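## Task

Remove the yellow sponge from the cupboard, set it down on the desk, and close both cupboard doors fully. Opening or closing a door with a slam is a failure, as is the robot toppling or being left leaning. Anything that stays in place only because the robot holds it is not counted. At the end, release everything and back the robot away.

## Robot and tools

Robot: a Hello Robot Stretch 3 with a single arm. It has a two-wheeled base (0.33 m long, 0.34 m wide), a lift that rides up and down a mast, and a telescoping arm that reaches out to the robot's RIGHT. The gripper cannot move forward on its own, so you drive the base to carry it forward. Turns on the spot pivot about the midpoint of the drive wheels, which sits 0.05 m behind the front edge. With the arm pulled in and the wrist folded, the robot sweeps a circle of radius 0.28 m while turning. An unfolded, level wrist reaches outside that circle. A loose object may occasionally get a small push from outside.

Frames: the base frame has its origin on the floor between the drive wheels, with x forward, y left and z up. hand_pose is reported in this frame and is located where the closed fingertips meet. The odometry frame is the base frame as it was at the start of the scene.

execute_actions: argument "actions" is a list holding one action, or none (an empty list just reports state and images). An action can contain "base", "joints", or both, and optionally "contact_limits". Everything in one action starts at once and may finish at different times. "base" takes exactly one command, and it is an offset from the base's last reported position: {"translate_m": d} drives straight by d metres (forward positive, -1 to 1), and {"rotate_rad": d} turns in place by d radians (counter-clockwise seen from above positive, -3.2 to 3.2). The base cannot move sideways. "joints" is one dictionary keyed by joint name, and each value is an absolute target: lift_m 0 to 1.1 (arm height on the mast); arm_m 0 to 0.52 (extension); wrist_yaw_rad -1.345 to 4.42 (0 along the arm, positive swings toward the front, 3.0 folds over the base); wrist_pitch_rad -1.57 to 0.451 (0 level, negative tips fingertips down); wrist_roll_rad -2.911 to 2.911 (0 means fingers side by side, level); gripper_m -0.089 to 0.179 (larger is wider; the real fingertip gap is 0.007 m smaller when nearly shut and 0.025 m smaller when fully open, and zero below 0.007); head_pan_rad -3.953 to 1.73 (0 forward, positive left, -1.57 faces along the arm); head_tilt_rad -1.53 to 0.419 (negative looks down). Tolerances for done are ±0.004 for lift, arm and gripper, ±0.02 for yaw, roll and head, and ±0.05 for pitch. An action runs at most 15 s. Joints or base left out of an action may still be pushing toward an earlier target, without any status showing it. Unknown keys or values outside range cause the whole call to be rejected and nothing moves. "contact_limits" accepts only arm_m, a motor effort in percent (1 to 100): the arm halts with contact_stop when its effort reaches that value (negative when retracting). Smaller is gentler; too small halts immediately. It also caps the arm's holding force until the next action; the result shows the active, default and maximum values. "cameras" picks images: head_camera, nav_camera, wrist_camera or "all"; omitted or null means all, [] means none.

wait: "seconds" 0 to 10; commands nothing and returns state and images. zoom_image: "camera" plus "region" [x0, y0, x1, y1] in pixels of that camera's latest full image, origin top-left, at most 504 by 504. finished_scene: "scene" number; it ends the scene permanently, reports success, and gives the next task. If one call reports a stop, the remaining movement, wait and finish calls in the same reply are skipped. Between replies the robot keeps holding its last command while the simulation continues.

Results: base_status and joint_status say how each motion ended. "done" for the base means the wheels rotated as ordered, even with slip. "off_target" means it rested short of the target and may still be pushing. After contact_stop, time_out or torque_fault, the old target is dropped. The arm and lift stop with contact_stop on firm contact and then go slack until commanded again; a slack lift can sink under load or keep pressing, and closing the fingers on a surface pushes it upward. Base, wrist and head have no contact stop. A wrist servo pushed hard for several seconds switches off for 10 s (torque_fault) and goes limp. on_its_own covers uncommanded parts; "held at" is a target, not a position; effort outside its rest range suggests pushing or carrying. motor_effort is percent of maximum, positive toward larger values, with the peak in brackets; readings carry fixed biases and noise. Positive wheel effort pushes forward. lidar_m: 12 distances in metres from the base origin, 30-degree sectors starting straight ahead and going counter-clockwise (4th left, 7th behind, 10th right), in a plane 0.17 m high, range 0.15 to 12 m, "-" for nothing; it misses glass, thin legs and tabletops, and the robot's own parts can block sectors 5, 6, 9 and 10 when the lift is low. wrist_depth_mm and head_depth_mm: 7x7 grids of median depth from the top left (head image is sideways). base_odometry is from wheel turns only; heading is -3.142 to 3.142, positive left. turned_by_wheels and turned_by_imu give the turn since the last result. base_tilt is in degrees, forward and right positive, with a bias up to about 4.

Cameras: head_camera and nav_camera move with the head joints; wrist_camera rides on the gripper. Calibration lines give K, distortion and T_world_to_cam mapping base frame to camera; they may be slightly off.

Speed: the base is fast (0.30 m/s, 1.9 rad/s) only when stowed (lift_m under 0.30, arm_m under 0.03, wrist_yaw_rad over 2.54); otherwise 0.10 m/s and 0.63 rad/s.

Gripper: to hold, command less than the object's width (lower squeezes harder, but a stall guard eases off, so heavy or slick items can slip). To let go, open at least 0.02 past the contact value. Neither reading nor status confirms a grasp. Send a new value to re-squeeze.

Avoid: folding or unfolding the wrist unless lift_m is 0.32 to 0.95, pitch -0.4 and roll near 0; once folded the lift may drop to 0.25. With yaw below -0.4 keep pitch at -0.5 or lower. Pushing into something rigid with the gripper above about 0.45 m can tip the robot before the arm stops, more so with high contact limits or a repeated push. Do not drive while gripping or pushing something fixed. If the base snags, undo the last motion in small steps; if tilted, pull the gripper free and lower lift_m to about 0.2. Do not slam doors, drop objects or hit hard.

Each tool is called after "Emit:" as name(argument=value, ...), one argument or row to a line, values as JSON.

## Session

Emit:
execute_actions(
  actions=[],
)

Scene clock: 0.00 s.
base_odometry: x=+0.000 y=+0.000 heading=+0.000 (m, m, rad; odometry frame)
turned_by_wheels: +0.000 (rad since the last result)
turned_by_imu: +0.000 (rad since the last result)
base_tilt: forward=-1.8 right=+1.0 (deg)
lidar_m: 1.96 2.70 2.74 1.89 1.85 2.26 2.20 1.56 1.97 1.61 1.50 1.54
head_depth_mm: 1760 1765 1758 1784 1781 1802 1804 / 1911 1980 1993 2003 2032 2029 1970 / 2076 2246 2272 2287 2315 2315 2101 / 2049 2608 2634 2640 2657 2660 2105 / 2069 2973 3009 3029 3110 3004 2100 / 2073 2824 2891 2906 2945 2889 2091 / 2068 2687 2689 2727 2761 2703 2092
base_status: not commanded
joint_positions: lift_m=+0.412 arm_m=-0.002 wrist_yaw_rad=+2.823 wrist_pitch_rad=-0.547 wrist_roll_rad=-0.001 gripper_m=+0.037 head_pan_rad=-0.003 head_tilt_rad=-0.018
joint_status: not commanded
motor_effort: left_wheel=+0 right_wheel=+1 lift_m=+40 arm_m=+0 wrist_yaw_rad=+0 wrist_pitch_rad=+7 wrist_roll_rad=+0 gripper_m=+1 head_pan_rad=-1 head_tilt_rad=+2 (%)
hand_pose: x=+0.0434 y=+0.0527 z=+0.3965 quat_wxyz=(+0.297, +0.702, +0.081, +0.642) (m; base frame)
wrist_depth_mm: - - - - - - - / - - - - - - - / - - - - - - - / - 848 819 849 897 894 905 / 690 702 724 709 725 728 735 / 590 - - 611 631 623 626 / 523 524 - 533 537 547 549
pictures: head_camera (sideways: a quarter turn clockwise sets it upright), nav_camera (sideways: a quarter turn counterclockwise sets it upright), wrist_camera
camera_calibration (this result's frames):
head_camera: T_world_to_cam=[[-0.0677364, 0.0246164, -0.9974, 1.32396], [-0.0147561, 0.999562, 0.0256719, -0.0282298], [0.997594, 0.0164567, -0.0673434, 0.0410207], [0, 0, 0, 1]] pos_world=[0.0483413, -0.00504864, 1.324]
nav_camera: T_world_to_cam=[[0.0245945, -0.00165047, 0.999696, -1.26219], [0.00910075, -0.999957, -0.0018748, 0.0528599], [0.999656, 0.00914409, -0.0245784, -0.0172951], [0, 0, 0, 1]] pos_world=[0.0478511, 0.0509326, 1.26148]
wrist_camera: T_world_to_cam=[[0.946733, -0.3218, 0.0118782, -0.0290716], [-0.197806, -0.61026, -0.767108, 0.380171], [0.254104, 0.723897, -0.641408, 0.368801], [0, 0, 0, 1]] pos_world=[0.00900939, -0.0443261, 0.52853]
Images, in order (width x height): head_camera 896x504, nav_camera 672x504, wrist_camera 644x364.

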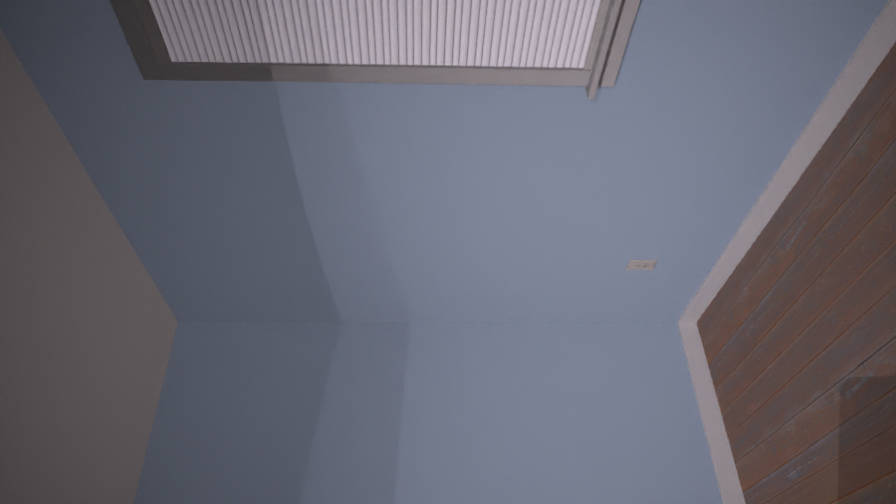

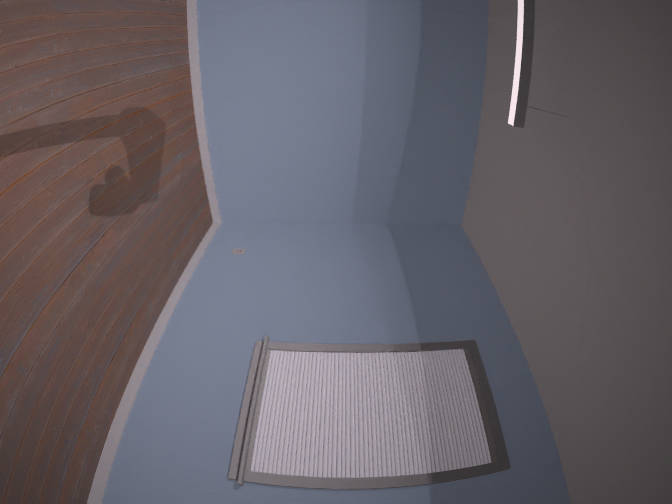

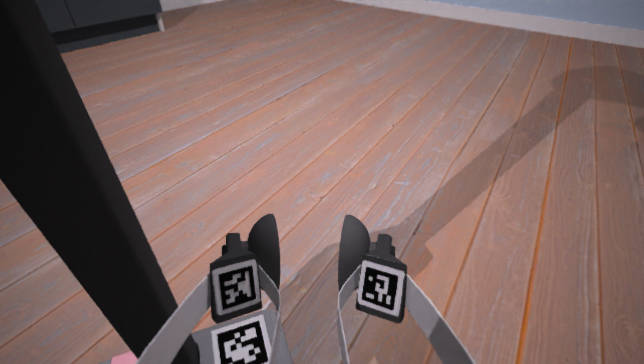

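Emit:
execute_actions(
  actions=[
    {"joints": {"head_pan_rad": 1.7, "head_tilt_rad": -0.35, "lift_m": 0.28}},
  ],
  cameras=["head_camera", "nav_camera"],
)

Scene clock: 8.87 s.
base_odometry: x=+0.000 y=+0.000 heading=+0.000 (m, m, rad; odometry frame)
turned_by_wheels: +0.000 (rad since the last result)
turned_by_imu: -0.001 (rad since the last result)
base_tilt: forward=-1.8 right=+1.2 (deg)
lidar_m: 1.96 2.69 2.74 1.89 1.85 2.26 2.20 1.56 1.97 1.60 1.49 1.54
head_depth_mm: 2612 2889 3129 3323 2426 1814 1448 / 2466 2696 2927 3144 2430 1810 1426 / 2331 2539 2709 2955 2439 1818 1446 / 2235 2377 2011 2140 2265 1820 1451 / 2127 2264 1910 2026 2156 1811 1447 / 1996 2143 1831 1909 2064 1816 1443 / 1927 2051 1746 1833 - - -
base_status: not commanded
joint_positions: lift_m=+0.280 arm_m=-0.002 wrist_yaw_rad=+2.823 wrist_pitch_rad=-0.547 wrist_roll_rad=-0.001 gripper_m=+0.037 head_pan_rad=+1.693 head_tilt_rad=-0.346
joint_status: all done
motor_effort: left_wheel=+0(0) right_wheel=+1(1) lift_m=+30(31) arm_m=+0(0) wrist_yaw_rad=-1(0) wrist_pitch_rad=+7(7) wrist_roll_rad=+0(0) gripper_m=+0(0) head_pan_rad=+2(35) head_tilt_rad=-2(15) (%)
hand_pose: x=+0.0434 y=+0.0527 z=+0.2651 quat_wxyz=(+0.297, +0.702, +0.081, +0.642) (m; base frame)
wrist_depth_mm: - - - - - - - / - - - - - - - / - 781 785 810 807 850 864 / - 629 629 641 659 660 672 / 498 523 546 533 539 543 559 / 457 - - 455 473 466 475 / - - - 400 404 408 414
pictures: head_camera (sideways: a quarter turn clockwise sets it upright), nav_camera (sideways: a quarter turn counterclockwise sets it upright)
camera_calibration (this result's frames):
head_camera: T_world_to_cam=[[0.0226827, -0.385354, -0.92249, 1.22547], [-0.990985, -0.130533, 0.030161, -0.0281071], [-0.132038, 0.91349, -0.384841, 0.461161], [0, 0, 0, 1]] pos_world=[0.00524016, 0.0473042, 1.3088]
nav_camera: T_world_to_cam=[[-0.0404405, 0.342695, 0.938576, -1.18181], [0.991116, 0.132873, -0.00581048, 0.0519918], [-0.126702, 0.930003, -0.345024, 0.406681], [0, 0, 0, 1]] pos_world=[-0.0477954, 0.0198771, 1.24983]
Images, in order (width x height): head_camera 896x504, nav_camera 672x504.

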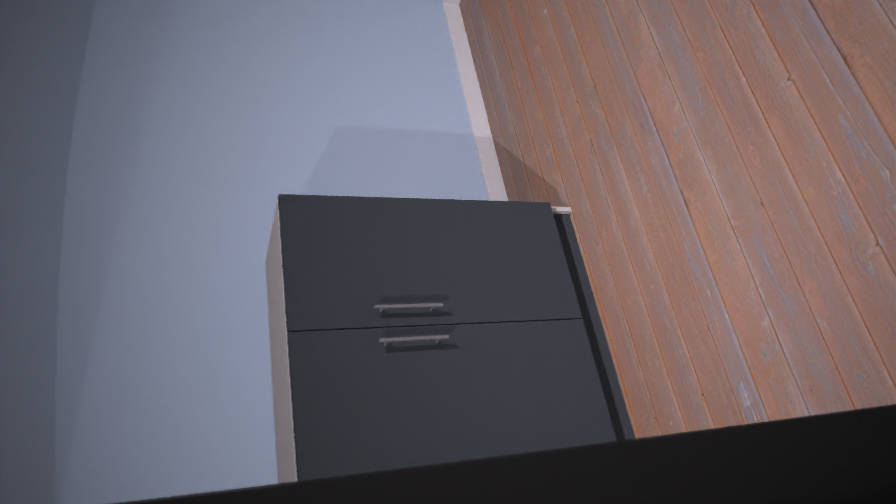

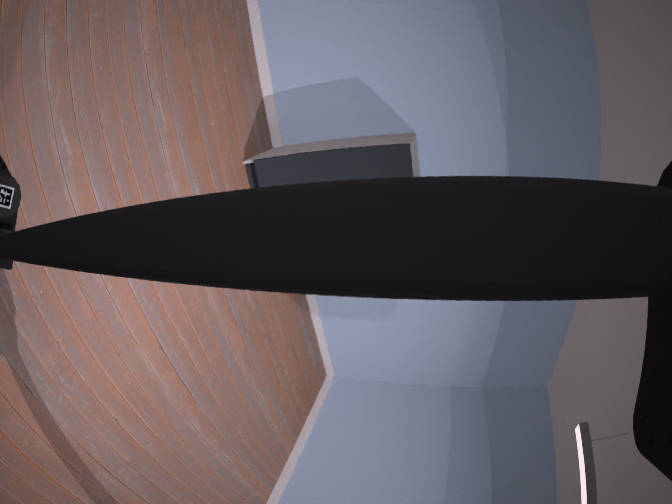

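Emit:
execute_actions(
  actions=[
    {"base": {"rotate_rad": -1.464}, "joints": {"head_pan_rad": -1.0, "head_tilt_rad": -0.35}},
  ],
  cameras=["nav_camera", "head_camera"],
)

Emit:
execute_actions(
  actions=[
    {"base": {"translate_m": -1.0}},
  ],
  cameras=["nav_camera"],
)

Emit:
execute_actions(
  actions=[
    {"base": {"rotate_rad": -1.143}, "joints": {"head_pan_rad": -1.57, "head_tilt_rad": -0.5}},
  ],
  cameras=["nav_camera", "head_camera"],
)

Scene clock: 76.43 s.
base_odometry: x=+0.000 y=+0.000 heading=-1.464 (m, m, rad; odometry frame)
turned_by_wheels: -1.464 (rad since the last result)
turned_by_imu: -1.430 (rad since the last result)
base_tilt: forward=-1.8 right=+1.1 (deg)
lidar_m: 1.55 1.49 1.58 2.20 2.73 2.82 1.82 1.79 2.32 2.11 1.56 1.97
head_depth_mm: 1726 1868 1988 2137 2255 1817 1434 / 1748 1865 1971 2157 2321 1810 1440 / 1760 1891 1964 2139 2274 1810 1441 / 1783 1920 1980 2197 2320 1807 1432 / 1778 1946 1996 2241 2362 1832 1445 / 1811 1945 2017 2264 2344 1806 1448 / 1793 1951 2017 2266 2380 1801 1434
base_status: done
joint_positions: lift_m=+0.280 arm_m=-0.002 wrist_yaw_rad=+2.823 wrist_pitch_rad=-0.547 wrist_roll_rad=-0.001 gripper_m=+0.037 head_pan_rad=-0.993 head_tilt_rad=-0.346
joint_status: all done
motor_effort: left_wheel=+4(15) right_wheel=-3(9) lift_m=+30(30) arm_m=+0(0) wrist_yaw_rad=-1(1) wrist_pitch_rad=+7(7) wrist_roll_rad=+0(0) gripper_m=+1(1) head_pan_rad=-3(36) head_tilt_rad=-1(0) (%)
hand_pose: x=+0.0434 y=+0.0527 z=+0.2651 quat_wxyz=(+0.297, +0.702, +0.081, +0.642) (m; base frame)
wrist_depth_mm: - - - - - - - / - - - - - - - / - 774 789 796 813 835 856 / - 627 634 640 646 659 667 / 495 524 545 533 541 545 554 / 456 - - 454 470 473 470 / - - - 400 399 407 416
pictures: head_camera (sideways: a quarter turn clockwise sets it upright), nav_camera (sideways: a quarter turn counterclockwise sets it upright)
camera_calibration (this result's frames):
head_camera: T_world_to_cam=[[-0.190357, 0.336644, -0.92219, 1.22638], [0.832413, 0.553334, 0.0301679, -0.0392389], [0.520435, -0.761901, -0.385558, 0.458114], [0, 0, 0, 1]] pos_world=[0.0276941, -0.0421026, 1.30877]
nav_camera: T_world_to_cam=[[0.187535, -0.290533, 0.938308, -1.18285], [-0.831491, -0.555508, -0.00581923, 0.0631211], [0.522928, -0.779103, -0.345753, 0.403667], [0, 0, 0, 1]] pos_world=[0.063221, 0.00590529, 1.24981]
Images, in order (width x height): head_camera 896x504, nav_camera 672x504.

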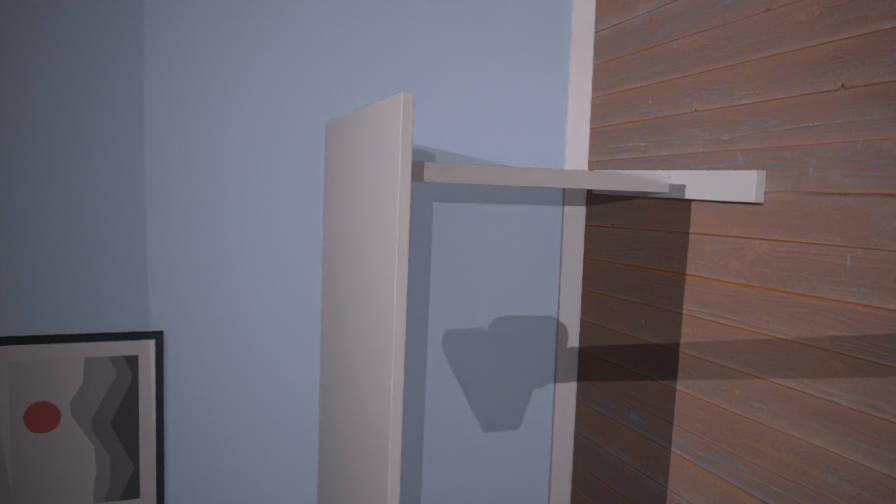

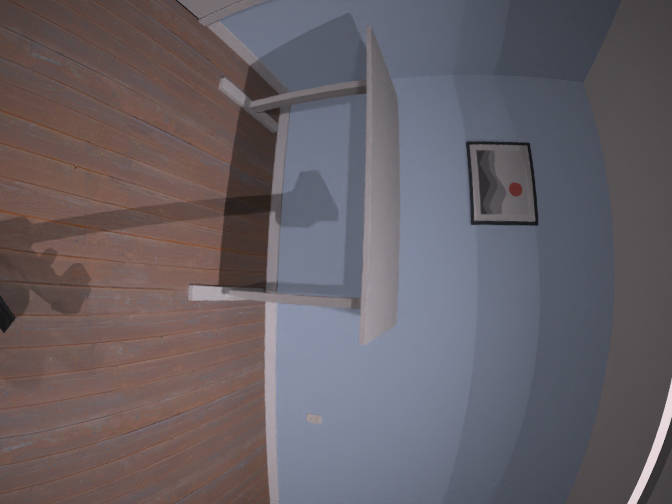

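Scene clock: 81.37 s.
base_odometry: x=-0.107 y=+0.994 heading=-1.464 (m, m, rad; odometry frame)
turned_by_wheels: +0.000 (rad since the last result)
turned_by_imu: -0.004 (rad since the last result)
base_tilt: forward=-1.8 right=+1.1 (deg)
lidar_m: 2.43 2.38 2.48 2.29 2.24 1.91 0.93 0.90 1.42 1.96 2.52 2.18
head_depth_mm: 2152 2298 2461 2660 2439 1817 1434 / 2182 2335 2508 2709 2452 1821 1435 / 2208 2344 2502 2702 2421 1816 1439 / 2217 2372 2559 2745 2432 1810 1442 / 2246 2414 2601 2781 2445 1809 1433 / 2260 2394 2595 2769 2389 1827 1443 / 2274 2439 2348 2795 2414 1819 1437
base_status: done
joint_positions: lift_m=+0.280 arm_m=-0.002 wrist_yaw_rad=+2.823 wrist_pitch_rad=-0.547 wrist_roll_rad=-0.001 gripper_m=+0.037 head_pan_rad=-0.993 head_tilt_rad=-0.346
joint_status: not commanded
motor_effort: left_wheel=+4(9) right_wheel=-3(12) lift_m=+31(30) arm_m=+0(0) wrist_yaw_rad=-1(0) wrist_pitch_rad=+7(7) wrist_roll_rad=+0(0) gripper_m=+1(0) head_pan_rad=-3(3) head_tilt_rad=-1(2) (%)
hand_pose: x=+0.0433 y=+0.0526 z=+0.2651 quat_wxyz=(+0.297, +0.702, +0.081, +0.642) (m; base frame)
wrist_depth_mm: - - - - - - - / - - - - - - - / - 768 800 808 831 844 844 / - 632 632 644 649 662 669 / 493 523 544 532 540 546 553 / 456 - - 452 469 465 478 / - - - 401 402 407 412
pictures: nav_camera (sideways: a quarter turn counterclockwise sets it upright)
camera_calibration (this result's frames):
nav_camera: T_world_to_cam=[[0.187535, -0.290534, 0.938308, -1.18285], [-0.831491, -0.555508, -0.00581923, 0.0631211], [0.522928, -0.779103, -0.345753, 0.403667], [0, 0, 0, 1]] pos_world=[0.063221, 0.00590525, 1.24981]
Images, in order (width x height): nav_camera 672x504.

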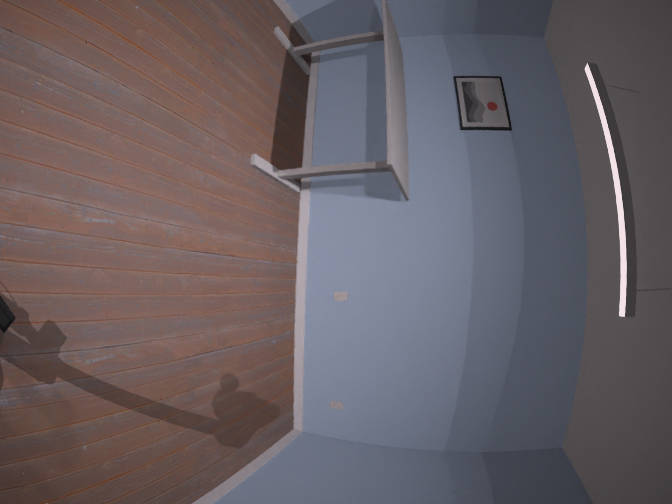

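Scene clock: 83.27 s.
base_odometry: x=-0.107 y=+0.994 heading=-2.607 (m, m, rad; odometry frame)
turned_by_wheels: -1.143 (rad since the last result)
turned_by_imu: -1.117 (rad since the last result)
base_tilt: forward=-1.8 right=+1.1 (deg)
lidar_m: 2.53 2.19 2.52 2.38 2.44 2.34 2.22 2.08 0.95 0.90 0.92 1.82
head_depth_mm: 1164 1243 917 1013 1142 1314 1298 / 1168 1234 918 1008 1136 1307 1295 / 1157 1229 912 1002 1128 1299 1294 / 1152 1223 906 997 1122 1293 1294 / 1144 1223 897 989 1118 1283 1298 / 1144 1215 894 988 1140 1442 1297 / 1139 1246 1347 1525 1723 1563 1301
base_status: done
joint_positions: lift_m=+0.280 arm_m=-0.002 wrist_yaw_rad=+2.823 wrist_pitch_rad=-0.547 wrist_roll_rad=-0.001 gripper_m=+0.037 head_pan_rad=-1.563 head_tilt_rad=-0.495
joint_status: all done
motor_effort: left_wheel=+4(15) right_wheel=-3(10) lift_m=+31(30) arm_m=+0(0) wrist_yaw_rad=-1(1) wrist_pitch_rad=+7(7) wrist_roll_rad=+0(1) gripper_m=+2(1) head_pan_rad=-2(29) head_tilt_rad=-1(14) (%)
hand_pose: x=+0.0433 y=+0.0526 z=+0.2651 quat_wxyz=(+0.297, +0.702, +0.081, +0.642) (m; base frame)
wrist_depth_mm: - - - - - - - / - - - - - - - / - 776 796 801 824 836 854 / - 622 637 649 654 659 666 / 497 519 541 537 539 549 553 / 456 - - 454 469 459 465 / - - - 402 403 408 413
pictures: head_camera (sideways: a quarter turn clockwise sets it upright), nav_camera (sideways: a quarter turn counterclockwise sets it upright)
camera_calibration (this result's frames):
head_camera: T_world_to_cam=[[0.0204372, 0.518012, -0.855129, 1.13761], [0.999442, 0.0120017, 0.0311565, -0.0415388], [0.0264024, -0.855289, -0.517478, 0.632785], [0, 0, 0, 1]] pos_world=[0.001559, -0.0475837, 1.30155]
nav_camera: T_world_to_cam=[[0.00209507, -0.480489, 0.876998, -1.10172], [-0.999812, -0.0178982, -0.00741761, 0.0662275], [0.0192608, -0.876818, -0.480436, 0.582002], [0, 0, 0, 1]] pos_world=[0.0573134, -0.0178707, 1.24632]
Images, in order (width x height): head_camera 896x504, nav_camera 672x504.

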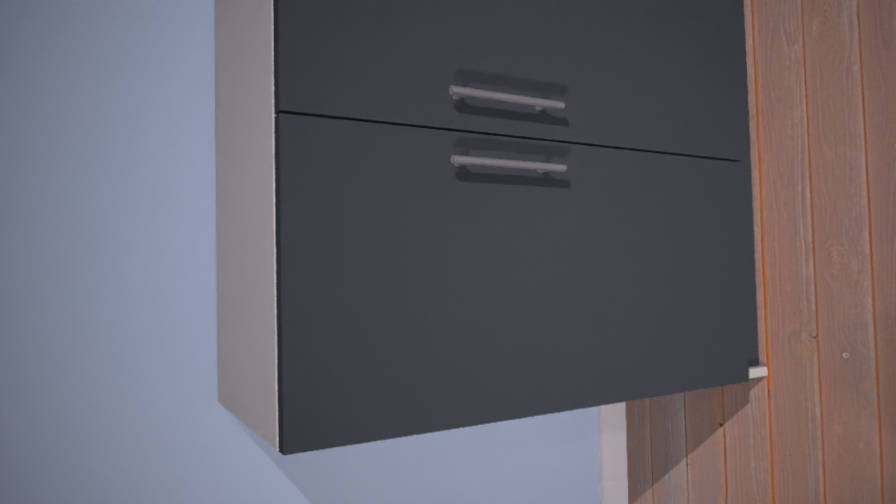

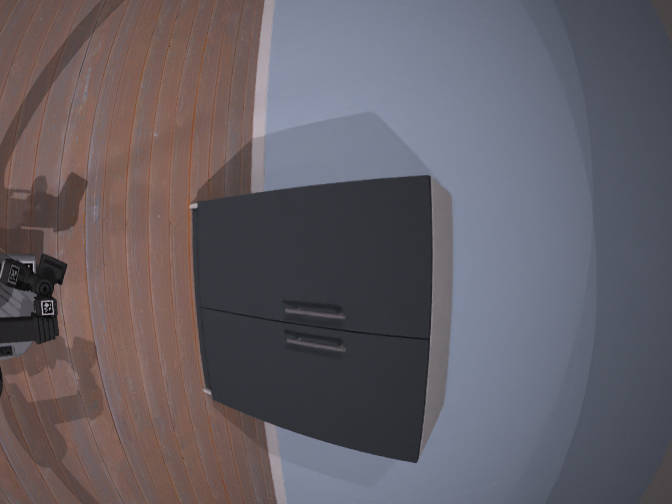

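Emit:
zoom_image(
  camera="head_camera",
  region=[200, 40, 600, 240],
)

Emit:
execute_actions(
  actions=[
    {"base": {"translate_m": -0.244}, "joints": {"lift_m": 0.585, "wrist_pitch_rad": -0.4, "gripper_m": 0.12}},
  ],
  cameras=[],
)

Emit:
execute_actions(
  actions=[
    {"base": {"rotate_rad": 0.055}, "joints": {"wrist_yaw_rad": 0.03, "wrist_pitch_rad": 0.0, "arm_m": 0.36, "head_tilt_rad": -0.6}},
  ],
  cameras=["head_camera", "wrist_camera"],
)

Region (200, 40, 600, 240) of head_camera's 896x504 image, scaled by 1.260, with more detail than that image has.

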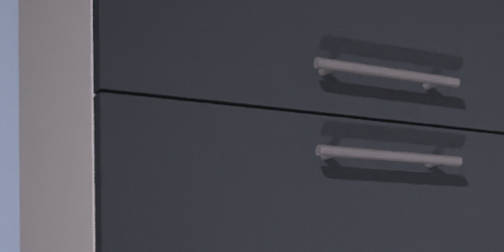

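Scene clock: 134.73 s.
base_odometry: x=+0.103 y=+1.119 heading=-2.606 (m, m, rad; odometry frame)
turned_by_wheels: +0.000 (rad since the last result)
turned_by_imu: -0.002 (rad since the last result)
base_tilt: forward=-1.7 right=+1.1 (deg)
lidar_m: 2.77 2.41 2.49 2.37 2.43 2.09 1.97 2.02 0.97 0.91 0.93 1.84
head_depth_mm: 1177 1257 938 1031 1213 1522 1291 / 1177 1252 931 1027 1161 1341 1297 / 1172 1250 933 1026 1151 1326 1296 / 1162 1242 924 1001 1150 1316 1298 / 1162 1239 922 1008 1142 1302 1296 / 1158 1233 916 1003 1130 1296 1296 / 1145 1224 909 993 1123 1287 1300
base_status: done
joint_positions: lift_m=+0.585 arm_m=-0.002 wrist_yaw_rad=+2.823 wrist_pitch_rad=-0.418 wrist_roll_rad=-0.001 gripper_m=+0.120 head_pan_rad=-1.563 head_tilt_rad=-0.495
joint_status: all done
motor_effort: left_wheel=+4(13) right_wheel=-3(12) lift_m=+50(52) arm_m=+0(0) wrist_yaw_rad=+0(0) wrist_pitch_rad=+10(11) wrist_roll_rad=+0(0) gripper_m=+1(82) head_pan_rad=-4(2) head_tilt_rad=-2(1) (%)
hand_pose: x=+0.0490 y=+0.0699 z=+0.5974 quat_wxyz=(+0.255, +0.706, +0.036, +0.660) (m; base frame)
wrist_depth_mm: - - - - - - - / - - - - - - - / - - - - - - - / - - - - - - - / - - - - - - - / 867 - 895 913 910 945 947 / 750 - 775 778 792 788 795
pictures: none
No camera images: the call's "cameras" was empty. Leave "cameras" out to get every camera's image.

Scene clock: 138.60 s.
base_odometry: x=+0.103 y=+1.119 heading=-2.552 (m, m, rad; odometry frame)
turned_by_wheels: +0.055 (rad since the last result)
turned_by_imu: +0.053 (rad since the last result)
base_tilt: forward=-1.8 right=+1.2 (deg)
lidar_m: 2.77 2.41 2.47 2.37 2.45 2.06 1.98 1.99 0.95 0.91 0.94 1.93
head_depth_mm: 1163 898 943 1071 1256 1452 1230 / 1164 893 944 1078 1225 1452 - / 1160 892 941 1073 1199 1410 1232 / 1166 894 946 1058 1259 1419 1225 / 1168 894 948 1082 1260 1423 1230 / 1164 899 948 1085 1264 1410 1227 / 1175 900 949 1086 1267 1461 1226
base_status: done
joint_positions: lift_m=+0.585 arm_m=+0.360 wrist_yaw_rad=+0.031 wrist_pitch_rad=-0.020 wrist_roll_rad=-0.001 gripper_m=+0.120 head_pan_rad=-1.563 head_tilt_rad=-0.593
joint_status: all done
motor_effort: left_wheel=-4(5) right_wheel=+5(5) lift_m=+49(49) arm_m=+2(3) wrist_yaw_rad=-2(2) wrist_pitch_rad=+11(13) wrist_roll_rad=+0(0) gripper_m=+0(0) head_pan_rad=-3(3) head_tilt_rad=-2(13) (%)
hand_pose: x=-0.0135 y=-0.7603 z=+0.6941 quat_wxyz=(+0.708, +0.018, -0.706, +0.003) (m; base frame)
wrist_depth_mm: 285 289 293 297 298 304 306 / 295 297 300 303 306 310 312 / 300 304 305 310 315 318 319 / 310 313 315 317 324 327 331 / 317 320 322 327 330 335 338 / 324 - 330 337 339 345 352 / 333 340 341 345 347 356 358
pictures: head_camera (sideways: a quarter turn clockwise sets it upright), wrist_camera
camera_calibration (this result's frames):
head_camera: T_world_to_cam=[[0.0198216, 0.599348, -0.800243, 1.06605], [0.999466, 0.0089193, 0.0314364, -0.0418994], [0.025979, -0.800439, -0.598851, 0.738656], [0, 0, 0, 1]] pos_world=[0.00155663, -0.0473154, 1.29677]
wrist_camera: T_world_to_cam=[[-0.99983, -0.017539, 0.00573622, -0.0310834], [-0.00861664, 0.168854, -0.985603, 0.847616], [0.016318, -0.985485, -0.168976, -0.468106], [0, 0, 0, 1]] pos_world=[-0.016136, -0.60498, 0.756492]
Images, in order (width x height): head_camera 896x504, wrist_camera 644x364.

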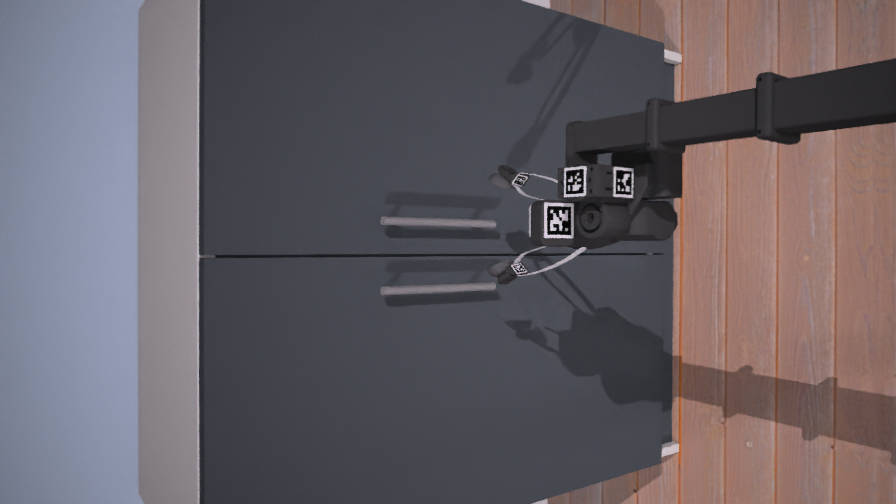

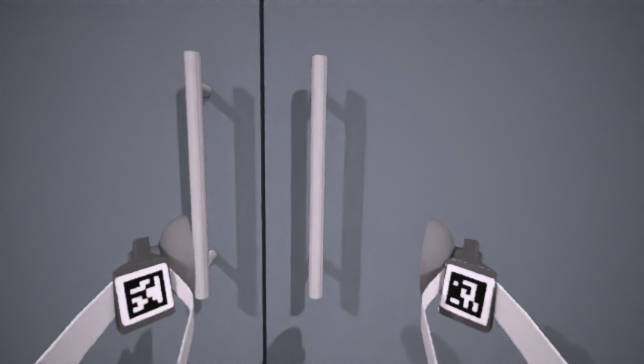

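Emit:
execute_actions(
  actions=[
    {"joints": {"arm_m": 0.487, "gripper_m": 0.085}},
  ],
  cameras=["wrist_camera"],
)

Scene clock: 152.43 s.
base_odometry: x=+0.103 y=+1.119 heading=-2.552 (m, m, rad; odometry frame)
turned_by_wheels: +0.000 (rad since the last result)
turned_by_imu: -0.001 (rad since the last result)
base_tilt: forward=-1.8 right=+1.1 (deg)
lidar_m: 2.77 2.41 2.47 2.37 2.46 2.05 1.97 1.98 0.95 0.91 0.95 1.93
head_depth_mm: 1168 892 944 1078 1255 1448 1230 / 1165 894 946 1076 1243 1433 - / 1166 895 946 1058 1317 1415 1230 / 1166 894 944 1058 1285 1418 1232 / 1166 896 950 1079 1257 1419 1226 / 1171 895 946 1081 1259 1416 1228 / 1175 898 950 1084 1262 1456 1228
base_status: not commanded
joint_positions: lift_m=+0.585 arm_m=+0.487 wrist_yaw_rad=+0.031 wrist_pitch_rad=-0.020 wrist_roll_rad=-0.001 gripper_m=+0.085 head_pan_rad=-1.563 head_tilt_rad=-0.593
joint_status: all done
motor_effort: left_wheel=-4(4) right_wheel=+5(5) lift_m=+49(49) arm_m=+2(1) wrist_yaw_rad=-2(1) wrist_pitch_rad=+12(11) wrist_roll_rad=+1(0) gripper_m=+0(80) head_pan_rad=-2(2) head_tilt_rad=-1(2) (%)
hand_pose: x=-0.0135 y=-0.8873 z=+0.6941 quat_wxyz=(+0.708, +0.018, -0.706, +0.003) (m; base frame)
wrist_depth_mm: 168 171 173 174 177 179 180 / 172 175 177 178 181 184 185 / 177 178 182 181 186 188 190 / 182 183 186 187 190 192 195 / 186 187 190 193 195 198 202 / 192 159 197 197 - 204 206 / 197 198 202 203 207 210 213
pictures: wrist_camera
camera_calibration (this result's frames):
wrist_camera: T_world_to_cam=[[-0.99983, -0.017495, 0.00573607, -0.0332829], [-0.00860882, 0.16884, -0.985606, 0.869053], [0.0162747, -0.985488, -0.168962, -0.593274], [0, 0, 0, 1]] pos_world=[-0.0161404, -0.731977, 0.756494]
Images, in order (width x height): wrist_camera 644x364.

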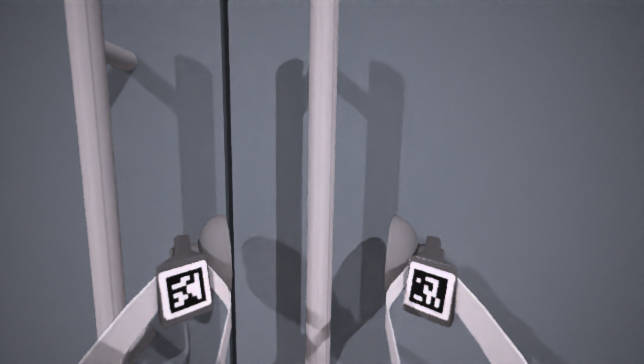

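Emit:
execute_actions(
  actions=[
    {"joints": {"gripper_m": -0.05}},
  ],
  cameras=[],
)

Emit:
execute_actions(
  actions=[
    {"base": {"translate_m": -0.024}, "joints": {"arm_m": 0.387}},
  ],
  cameras=["head_camera", "wrist_camera"],
)

Scene clock: 191.30 s.
base_odometry: x=+0.103 y=+1.119 heading=-2.552 (m, m, rad; odometry frame)
turned_by_wheels: +0.000 (rad since the last result)
turned_by_imu: -0.001 (rad since the last result)
base_tilt: forward=-1.8 right=+1.1 (deg)
lidar_m: 2.77 2.41 2.47 2.37 2.45 2.06 1.98 1.99 0.95 0.91 0.94 1.93
head_depth_mm: 1161 893 942 1079 1261 1442 1227 / 1163 892 941 1078 1237 1424 - / 1163 890 946 1057 1319 1413 1233 / 1172 891 945 1057 1288 1424 1233 / 1168 896 947 1079 1260 1424 1233 / 1169 895 946 1083 1257 1421 1232 / 1171 900 951 1080 1263 1455 1225
base_status: not commanded
joint_positions: lift_m=+0.585 arm_m=+0.487 wrist_yaw_rad=+0.022 wrist_pitch_rad=-0.020 wrist_roll_rad=-0.001 gripper_m=-0.049 head_pan_rad=-1.563 head_tilt_rad=-0.593
joint_status: all done
motor_effort: left_wheel=-9(9) right_wheel=+12(12) lift_m=+49(49) arm_m=+2(3) wrist_yaw_rad=+6(6) wrist_pitch_rad=+11(12) wrist_roll_rad=+0(1) gripper_m=-22(96) head_pan_rad=-3(3) head_tilt_rad=-2(3) (%)
hand_pose: x=-0.0159 y=-0.8875 z=+0.6941 quat_wxyz=(+0.708, +0.015, -0.706, +0.000) (m; base frame)
wrist_depth_mm: 136 169 172 174 177 180 182 / 171 174 176 178 181 184 186 / 174 178 180 183 186 188 192 / 179 183 185 187 191 194 196 / 184 187 191 155 196 199 202 / 189 191 194 - 202 204 209 / 195 196 202 204 207 211 214
pictures: none
No camera images: the call's "cameras" was empty. Leave "cameras" out to get every camera's image.

Scene clock: 193.27 s.
base_odometry: x=+0.123 y=+1.132 heading=-2.552 (m, m, rad; odometry frame)
turned_by_wheels: +0.000 (rad since the last result)
turned_by_imu: -0.001 (rad since the last result)
base_tilt: forward=-1.8 right=+1.1 (deg)
lidar_m: 2.79 2.43 2.46 2.37 2.45 2.03 1.95 1.99 0.91 0.80 0.94 1.93
head_depth_mm: 1164 894 908 1048 1298 1451 1224 / 1164 896 881 1013 1175 1416 - / 1163 888 850 969 - 1384 1229 / 1167 890 863 969 1236 1384 1234 / 1166 896 946 1084 1264 1415 1225 / 1175 898 947 1082 1257 1424 1229 / 1169 894 950 1085 1267 1414 1235
base_status: done
joint_positions: lift_m=+0.585 arm_m=+0.387 wrist_yaw_rad=+0.021 wrist_pitch_rad=-0.021 wrist_roll_rad=-0.001 gripper_m=-0.046 head_pan_rad=-1.563 head_tilt_rad=-0.593
joint_status: all done
motor_effort: left_wheel=-8(16) right_wheel=+11(19) lift_m=+49(50) arm_m=-3(6) wrist_yaw_rad=+7(20) wrist_pitch_rad=+12(13) wrist_roll_rad=+1(1) gripper_m=-21(22) head_pan_rad=-3(3) head_tilt_rad=-2(1) (%)
hand_pose: x=-0.0162 y=-0.7879 z=+0.6940 quat_wxyz=(+0.708, +0.015, -0.706, +0.000) (m; base frame)
wrist_depth_mm: 259 262 164 172 193 212 236 / 264 270 170 176 198 219 246 / 270 273 174 181 204 225 254 / 278 279 178 185 209 233 263 / 285 289 181 156 217 242 272 / 295 296 298 159 227 249 282 / 301 308 192 200 228 258 296
pictures: head_camera (sideways: a quarter turn clockwise sets it upright), wrist_camera
camera_calibration (this result's frames):
head_camera: T_world_to_cam=[[0.0198187, 0.599718, -0.799966, 1.06569], [0.999466, 0.00890488, 0.031437, -0.0419002], [0.0259769, -0.800162, -0.599221, 0.739137], [0, 0, 0, 1]] pos_world=[0.00155662, -0.047313, 1.29674]
wrist_camera: T_world_to_cam=[[-0.999959, -0.00703974, 0.00574165, -0.0259853], [-0.00685109, 0.169358, -0.985531, 0.852526], [0.00596549, -0.985529, -0.169399, -0.495223], [0, 0, 0, 1]] pos_world=[-0.0171892, -0.632622, 0.756449]
Images, in order (width x height): head_camera 896x504, wrist_camera 644x364.

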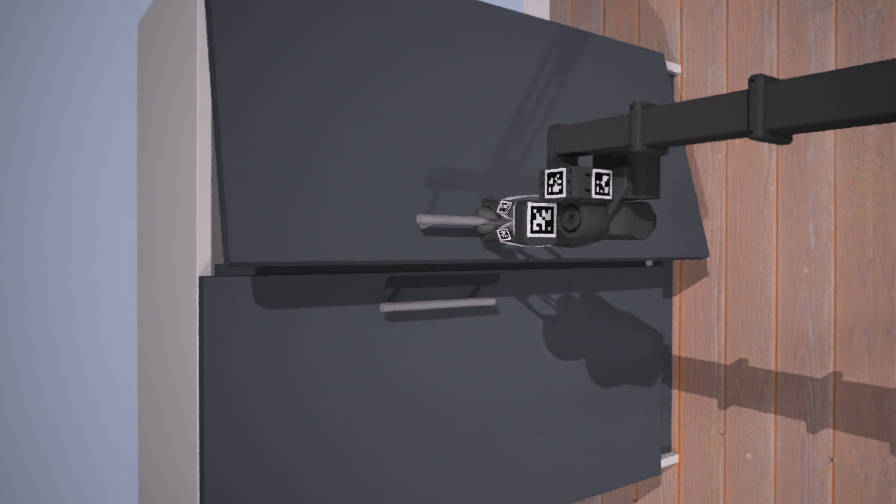

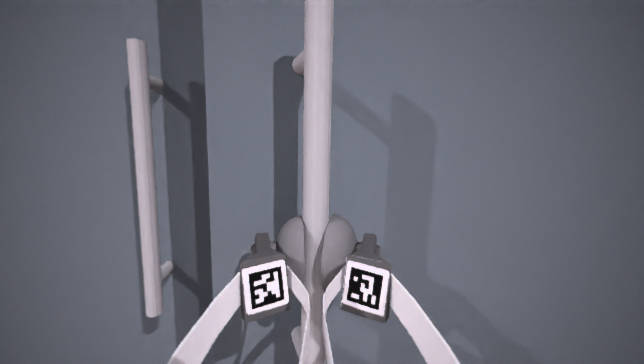

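Emit:
execute_actions(
  actions=[
    {"base": {"translate_m": -0.075}, "joints": {"arm_m": 0.269}},
  ],
  cameras=["head_camera"],
)

Emit:
execute_actions(
  actions=[
    {"joints": {"gripper_m": 0.06}},
  ],
  cameras=[],
)

Scene clock: 231.20 s.
base_odometry: x=+0.185 y=+1.174 heading=-2.552 (m, m, rad; odometry frame)
turned_by_wheels: +0.000 (rad since the last result)
turned_by_imu: -0.001 (rad since the last result)
base_tilt: forward=-1.8 right=+1.1 (deg)
lidar_m: 2.86 2.50 2.47 2.37 2.44 1.96 1.88 1.94 0.88 0.67 0.95 1.93
head_depth_mm: 1165 896 904 1152 1723 1455 1228 / 1169 892 819 964 1161 1452 1250 / 1170 984 750 866 1021 - 1237 / 1168 1088 695 799 924 1166 1236 / 1170 984 984 1107 1289 1409 1229 / 1171 895 947 1088 1262 1417 1227 / 1172 899 954 1086 1265 1417 1230
base_status: done
joint_positions: lift_m=+0.585 arm_m=+0.269 wrist_yaw_rad=+0.032 wrist_pitch_rad=-0.023 wrist_roll_rad=-0.001 gripper_m=-0.046 head_pan_rad=-1.563 head_tilt_rad=-0.593
joint_status: all done
motor_effort: left_wheel=-2(18) right_wheel=+3(24) lift_m=+49(49) arm_m=-2(4) wrist_yaw_rad=-2(34) wrist_pitch_rad=+13(13) wrist_roll_rad=+0(0) gripper_m=-20(23) head_pan_rad=-4(3) head_tilt_rad=-2(3) (%)
hand_pose: x=-0.0133 y=-0.6698 z=+0.6935 quat_wxyz=(+0.708, +0.019, -0.706, +0.003) (m; base frame)
wrist_depth_mm: 372 375 156 176 231 305 861 / 379 381 160 181 240 318 886 / 387 392 163 185 249 332 913 / 404 403 167 191 257 347 930 / 410 412 169 189 265 367 960 / 418 425 169 - 289 388 996 / 429 435 185 205 278 410 -
pictures: head_camera (sideways: a quarter turn clockwise sets it upright)
camera_calibration (this result's frames):
head_camera: T_world_to_cam=[[0.0198186, 0.599718, -0.799966, 1.06569], [0.999466, 0.008905, 0.031437, -0.0419002], [0.025977, -0.800162, -0.599221, 0.739137], [0, 0, 0, 1]] pos_world=[0.00155662, -0.047313, 1.29674]
Images, in order (width x height): head_camera 896x504.

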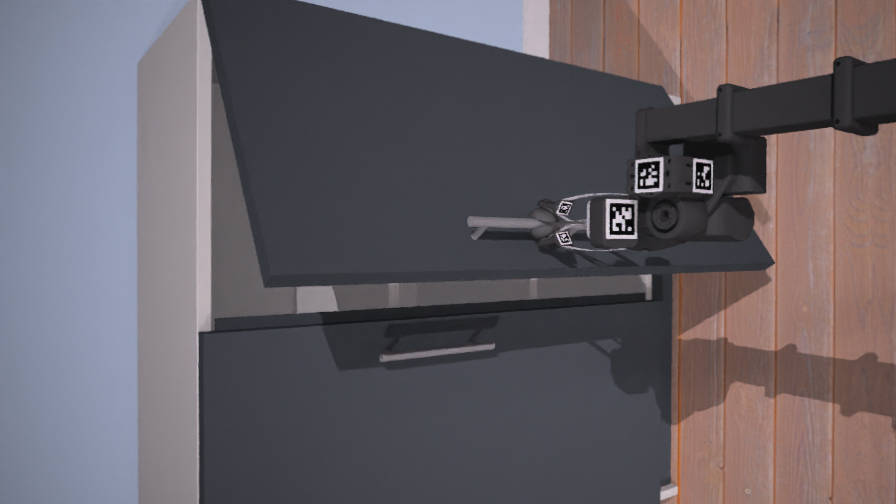

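Scene clock: 232.80 s.
base_odometry: x=+0.185 y=+1.174 heading=-2.552 (m, m, rad; odometry frame)
turned_by_wheels: +0.000 (rad since the last result)
turned_by_imu: +0.000 (rad since the last result)
base_tilt: forward=-1.8 right=+1.1 (deg)
lidar_m: 2.87 2.50 2.47 2.37 2.45 1.96 1.88 1.94 0.89 0.68 0.94 1.93
head_depth_mm: 1166 894 908 1141 1727 1457 1227 / 1166 894 825 966 1165 1465 1260 / 1169 982 757 875 1030 - 1228 / 1170 1089 701 799 934 1177 1227 / 1167 985 983 1105 1288 1415 1228 / 1172 896 946 1084 1265 1413 1233 / 1170 900 950 1087 1261 1418 1226
base_status: not commanded
joint_positions: lift_m=+0.585 arm_m=+0.269 wrist_yaw_rad=+0.026 wrist_pitch_rad=-0.022 wrist_roll_rad=-0.001 gripper_m=+0.060 head_pan_rad=-1.563 head_tilt_rad=-0.593
joint_status: all done
motor_effort: left_wheel=-5(5) right_wheel=+6(7) lift_m=+49(49) arm_m=-2(2) wrist_yaw_rad=+2(5) wrist_pitch_rad=+13(13) wrist_roll_rad=+0(1) gripper_m=+1(79) head_pan_rad=-4(4) head_tilt_rad=-2(3) (%)
hand_pose: x=-0.0147 y=-0.6698 z=+0.6937 quat_wxyz=(+0.708, +0.017, -0.706, +0.001) (m; base frame)
wrist_depth_mm: 369 369 163 194 239 314 868 / 380 378 167 199 248 328 882 / 391 392 170 205 257 343 920 / 399 401 174 210 265 360 947 / 414 406 175 217 289 380 982 / 423 424 - 221 - 399 - / 429 439 188 229 291 439 -
pictures: none
No camera images: the call's "cameras" was empty. Leave "cameras" out to get every camera's image.

Emit:
execute_actions(
  actions=[
    {"joints": {"arm_m": 0.18}},
  ],
  cameras=[],
)

Emit:
execute_actions(
  actions=[
    {"base": {"rotate_rad": 0.18}, "joints": {"arm_m": 0.40, "gripper_m": 0.0}},
  ],
  cameras=["head_camera", "wrist_camera"],
)

Scene clock: 258.27 s.
base_odometry: x=+0.185 y=+1.174 heading=-2.552 (m, m, rad; odometry frame)
turned_by_wheels: +0.000 (rad since the last result)
turned_by_imu: -0.001 (rad since the last result)
base_tilt: forward=-1.8 right=+1.1 (deg)
lidar_m: 2.86 2.51 2.47 2.37 2.45 1.96 1.88 1.94 0.89 0.68 0.94 1.93
head_depth_mm: 1166 894 907 1148 1715 1457 1229 / 1164 891 829 964 1167 1417 - / 1167 983 758 878 1024 1239 1148 / 1166 1090 703 800 948 1153 1211 / 1171 986 984 1111 1300 1425 1232 / 1179 895 949 1085 1266 1412 1232 / 1173 899 951 1084 1264 1417 1225
base_status: not commanded
joint_positions: lift_m=+0.585 arm_m=+0.180 wrist_yaw_rad=+0.029 wrist_pitch_rad=-0.021 wrist_roll_rad=-0.001 gripper_m=+0.060 head_pan_rad=-1.563 head_tilt_rad=-0.593
joint_status: all done
motor_effort: left_wheel=-4(5) right_wheel=+5(7) lift_m=+49(50) arm_m=-2(2) wrist_yaw_rad=+1(2) wrist_pitch_rad=+12(12) wrist_roll_rad=+0(0) gripper_m=+1(1) head_pan_rad=-4(3) head_tilt_rad=-2(2) (%)
hand_pose: x=-0.0141 y=-0.5808 z=+0.6939 quat_wxyz=(+0.708, +0.018, -0.706, +0.002) (m; base frame)
wrist_depth_mm: 455 458 250 277 346 448 969 / 465 467 256 286 358 473 997 / 475 481 265 294 369 493 - / 486 499 270 302 383 510 - / 502 508 281 313 411 - - / 512 520 - 319 - - - / 529 534 296 330 419 - -
pictures: none
No camera images: the call's "cameras" was empty. Leave "cameras" out to get every camera's image.

Scene clock: 261.13 s.
base_odometry: x=+0.185 y=+1.174 heading=-2.372 (m, m, rad; odometry frame)
turned_by_wheels: +0.180 (rad since the last result)
turned_by_imu: +0.176 (rad since the last result)
base_tilt: forward=-1.8 right=+1.1 (deg)
lidar_m: 2.51 2.89 2.38 2.37 2.32 1.89 1.88 1.71 0.75 0.68 1.01 2.38
head_depth_mm: 1126 986 743 870 1048 1327 1228 / 1146 1096 703 810 955 1194 - / 1173 1091 983 818 - 1144 1234 / 1193 899 965 1085 1295 1439 1233 / 1211 921 988 1137 1323 1449 1228 / 1233 943 1008 1161 1369 1452 1230 / 1267 961 1034 1745 1775 1459 1232
base_status: done
joint_positions: lift_m=+0.585 arm_m=+0.400 wrist_yaw_rad=+0.029 wrist_pitch_rad=-0.021 wrist_roll_rad=-0.001 gripper_m=+0.000 head_pan_rad=-1.563 head_tilt_rad=-0.593
joint_status: all done
motor_effort: left_wheel=-3(10) right_wheel=+3(10) lift_m=+49(49) arm_m=+2(3) wrist_yaw_rad=-1(0) wrist_pitch_rad=+12(12) wrist_roll_rad=+0(0) gripper_m=-2(79) head_pan_rad=-4(3) head_tilt_rad=-2(3) (%)
hand_pose: x=-0.0139 y=-0.8003 z=+0.6940 quat_wxyz=(+0.708, +0.018, -0.706, +0.003) (m; base frame)
wrist_depth_mm: 299 288 276 272 669 648 588 / 306 296 284 279 669 671 589 / 314 304 291 286 692 665 299 / 326 310 297 294 727 708 583 / 332 319 307 309 741 706 573 / 343 328 318 - 671 684 53 / 354 337 321 320 496 498 53
pictures: head_camera (sideways: a quarter turn clockwise sets it upright), wrist_camera
camera_calibration (this result's frames):
head_camera: T_world_to_cam=[[0.019819, 0.599724, -0.799961, 1.06569], [0.999466, 0.00890403, 0.031437, -0.0419002], [0.0259764, -0.800157, -0.599228, 0.739146], [0, 0, 0, 1]] pos_world=[0.00155659, -0.047313, 1.29674]
wrist_camera: T_world_to_cam=[[-0.999857, -0.0159276, 0.00573783, -0.0309089], [-0.00834808, 0.169002, -0.98558, 0.854439], [0.0147282, -0.985487, -0.16911, -0.507461], [0, 0, 0, 1]] pos_world=[-0.0162976, -0.64499, 0.756479]
Images, in order (width x height): head_camera 896x504, wrist_camera 644x364.

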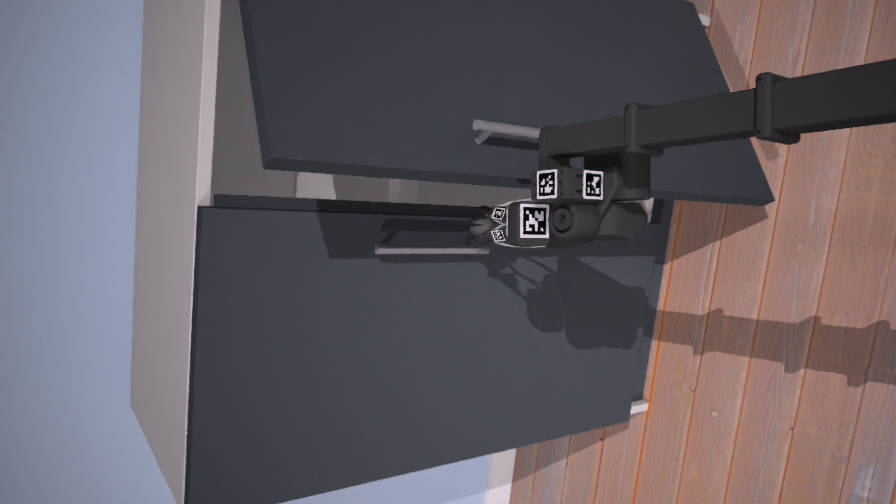

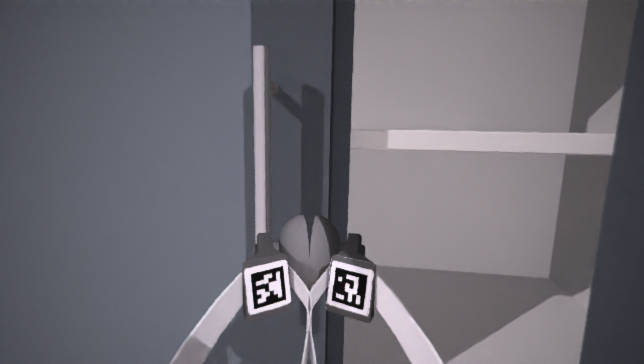

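Emit:
execute_actions(
  actions=[
    {"base": {"rotate_rad": -0.24}, "joints": {"arm_m": 0.36}},
  ],
  cameras=["wrist_camera"],
)

Emit:
execute_actions(
  actions=[
    {"base": {"rotate_rad": -0.24}, "joints": {"arm_m": 0.32, "head_pan_rad": -1.3}},
  ],
  cameras=["head_camera", "wrist_camera"],
)

Scene clock: 325.73 s.
base_odometry: x=+0.185 y=+1.174 heading=-2.612 (m, m, rad; odometry frame)
turned_by_wheels: -0.240 (rad since the last result)
turned_by_imu: -0.154 (rad since the last result)
base_tilt: forward=-1.8 right=+1.1 (deg)
lidar_m: 2.86 2.49 2.45 2.36 2.47 1.95 1.89 1.95 0.54 0.92 0.95 1.98
head_depth_mm: 1172 1065 1098 1097 732 1414 1224 / 1165 1196 1270 1401 1510 963 - / 1168 1192 1277 1422 1644 1410 1227 / 1168 1195 1280 1414 1530 1448 1226 / 1177 918 954 1094 1275 1408 1219 / 1180 894 957 1100 1285 1419 1226 / 1178 898 960 1105 1282 1426 1227
base_status: done
joint_positions: lift_m=+0.585 arm_m=+0.360 wrist_yaw_rad=+0.030 wrist_pitch_rad=-0.021 wrist_roll_rad=-0.001 gripper_m=+0.000 head_pan_rad=-1.564 head_tilt_rad=-0.597
joint_status: all done
motor_effort: left_wheel=+1(83) right_wheel=+0(100) lift_m=+46(49) arm_m=-2(6) wrist_yaw_rad=+0(83) wrist_pitch_rad=+12(19) wrist_roll_rad=+0(0) gripper_m=-1(8) head_pan_rad=-3(3) head_tilt_rad=-2(2) (%)
hand_pose: x=-0.0139 y=-0.7608 z=+0.6941 quat_wxyz=(+0.708, +0.018, -0.706, +0.003) (m; base frame)
wrist_depth_mm: 294 293 724 724 731 547 368 / 301 300 744 744 753 546 366 / 307 308 358 760 751 507 370 / 316 315 774 794 789 543 366 / 323 326 576 799 808 539 363 / 330 333 363 - 678 546 371 / 340 344 465 493 489 474 367
pictures: wrist_camera
camera_calibration (this result's frames):
wrist_camera: T_world_to_cam=[[-0.99986, -0.0159402, 0.00516141, -0.0298831], [-0.00778486, 0.16919, -0.985553, 0.847957], [0.0148366, -0.985455, -0.16929, -0.468331], [0, 0, 0, 1]] pos_world=[-0.0163293, -0.605461, 0.756577]
Images, in order (width x height): wrist_camera 644x364.

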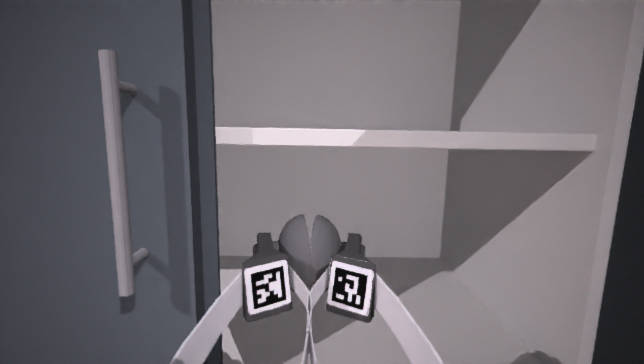

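Scene clock: 327.10 s.
base_odometry: x=+0.185 y=+1.174 heading=-2.852 (m, m, rad; odometry frame)
turned_by_wheels: -0.240 (rad since the last result)
turned_by_imu: -0.235 (rad since the last result)
base_tilt: forward=-1.8 right=+1.1 (deg)
lidar_m: 2.86 2.49 2.67 2.37 2.37 2.14 1.89 1.89 1.57 0.54 0.92 1.63
head_depth_mm: 1157 1067 1153 1157 1240 - 1224 / 1160 1199 1280 1413 1596 1379 1200 / 1160 1192 1285 1417 1560 1434 1226 / 1175 1197 1286 1372 1506 1439 1225 / 1179 892 954 1096 1286 1420 1229 / 1179 896 961 1100 1288 1428 1228 / 1191 900 969 1105 1298 1443 1226
base_status: done
joint_positions: lift_m=+0.585 arm_m=+0.320 wrist_yaw_rad=+0.030 wrist_pitch_rad=-0.021 wrist_roll_rad=-0.001 gripper_m=+0.000 head_pan_rad=-1.307 head_tilt_rad=-0.597
joint_status: all done
motor_effort: left_wheel=+4(10) right_wheel=-2(8) lift_m=+46(45) arm_m=-2(3) wrist_yaw_rad=-1(0) wrist_pitch_rad=+12(12) wrist_roll_rad=+0(0) gripper_m=-2(2) head_pan_rad=+4(18) head_tilt_rad=+0(0) (%)
hand_pose: x=-0.0139 y=-0.7208 z=+0.6941 quat_wxyz=(+0.708, +0.018, -0.706, +0.003) (m; base frame)
wrist_depth_mm: 682 708 768 702 238 87 53 / 686 724 771 709 230 86 53 / 692 721 785 549 221 85 53 / 728 769 803 737 216 84 54 / 744 781 836 642 209 83 53 / 639 655 676 - 168 82 53 / 482 481 486 517 181 81 52
pictures: head_camera (sideways: a quarter turn clockwise sets it upright), wrist_camera
camera_calibration (this result's frames):
head_camera: T_world_to_cam=[[-0.133575, 0.588426, -0.797441, 1.06334], [0.964666, 0.261594, 0.0314422, -0.0416945], [0.227107, -0.765064, -0.602577, 0.742276], [0, 0, 0, 1]] pos_world=[0.0136806, -0.0469, 1.29654]
wrist_camera: T_world_to_cam=[[-0.99986, -0.0159399, 0.0051614, -0.0292461], [-0.0077848, 0.16919, -0.985553, 0.841197], [0.0148364, -0.985455, -0.16929, -0.428954], [0, 0, 0, 1]] pos_world=[-0.0163293, -0.565503, 0.756577]
Images, in order (width x height): head_camera 896x504, wrist_camera 644x364.

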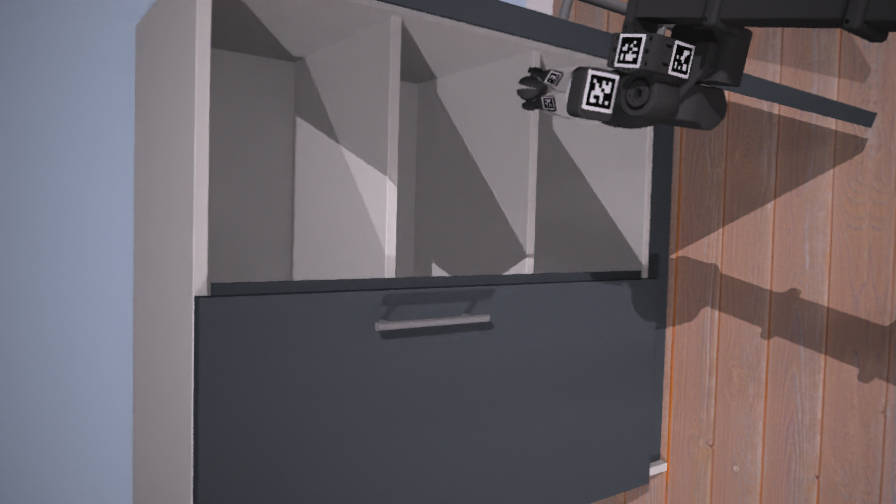

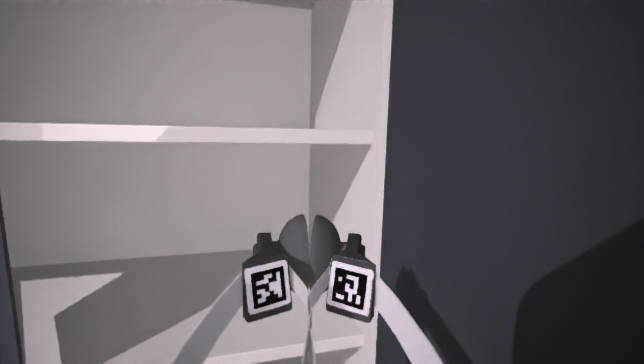

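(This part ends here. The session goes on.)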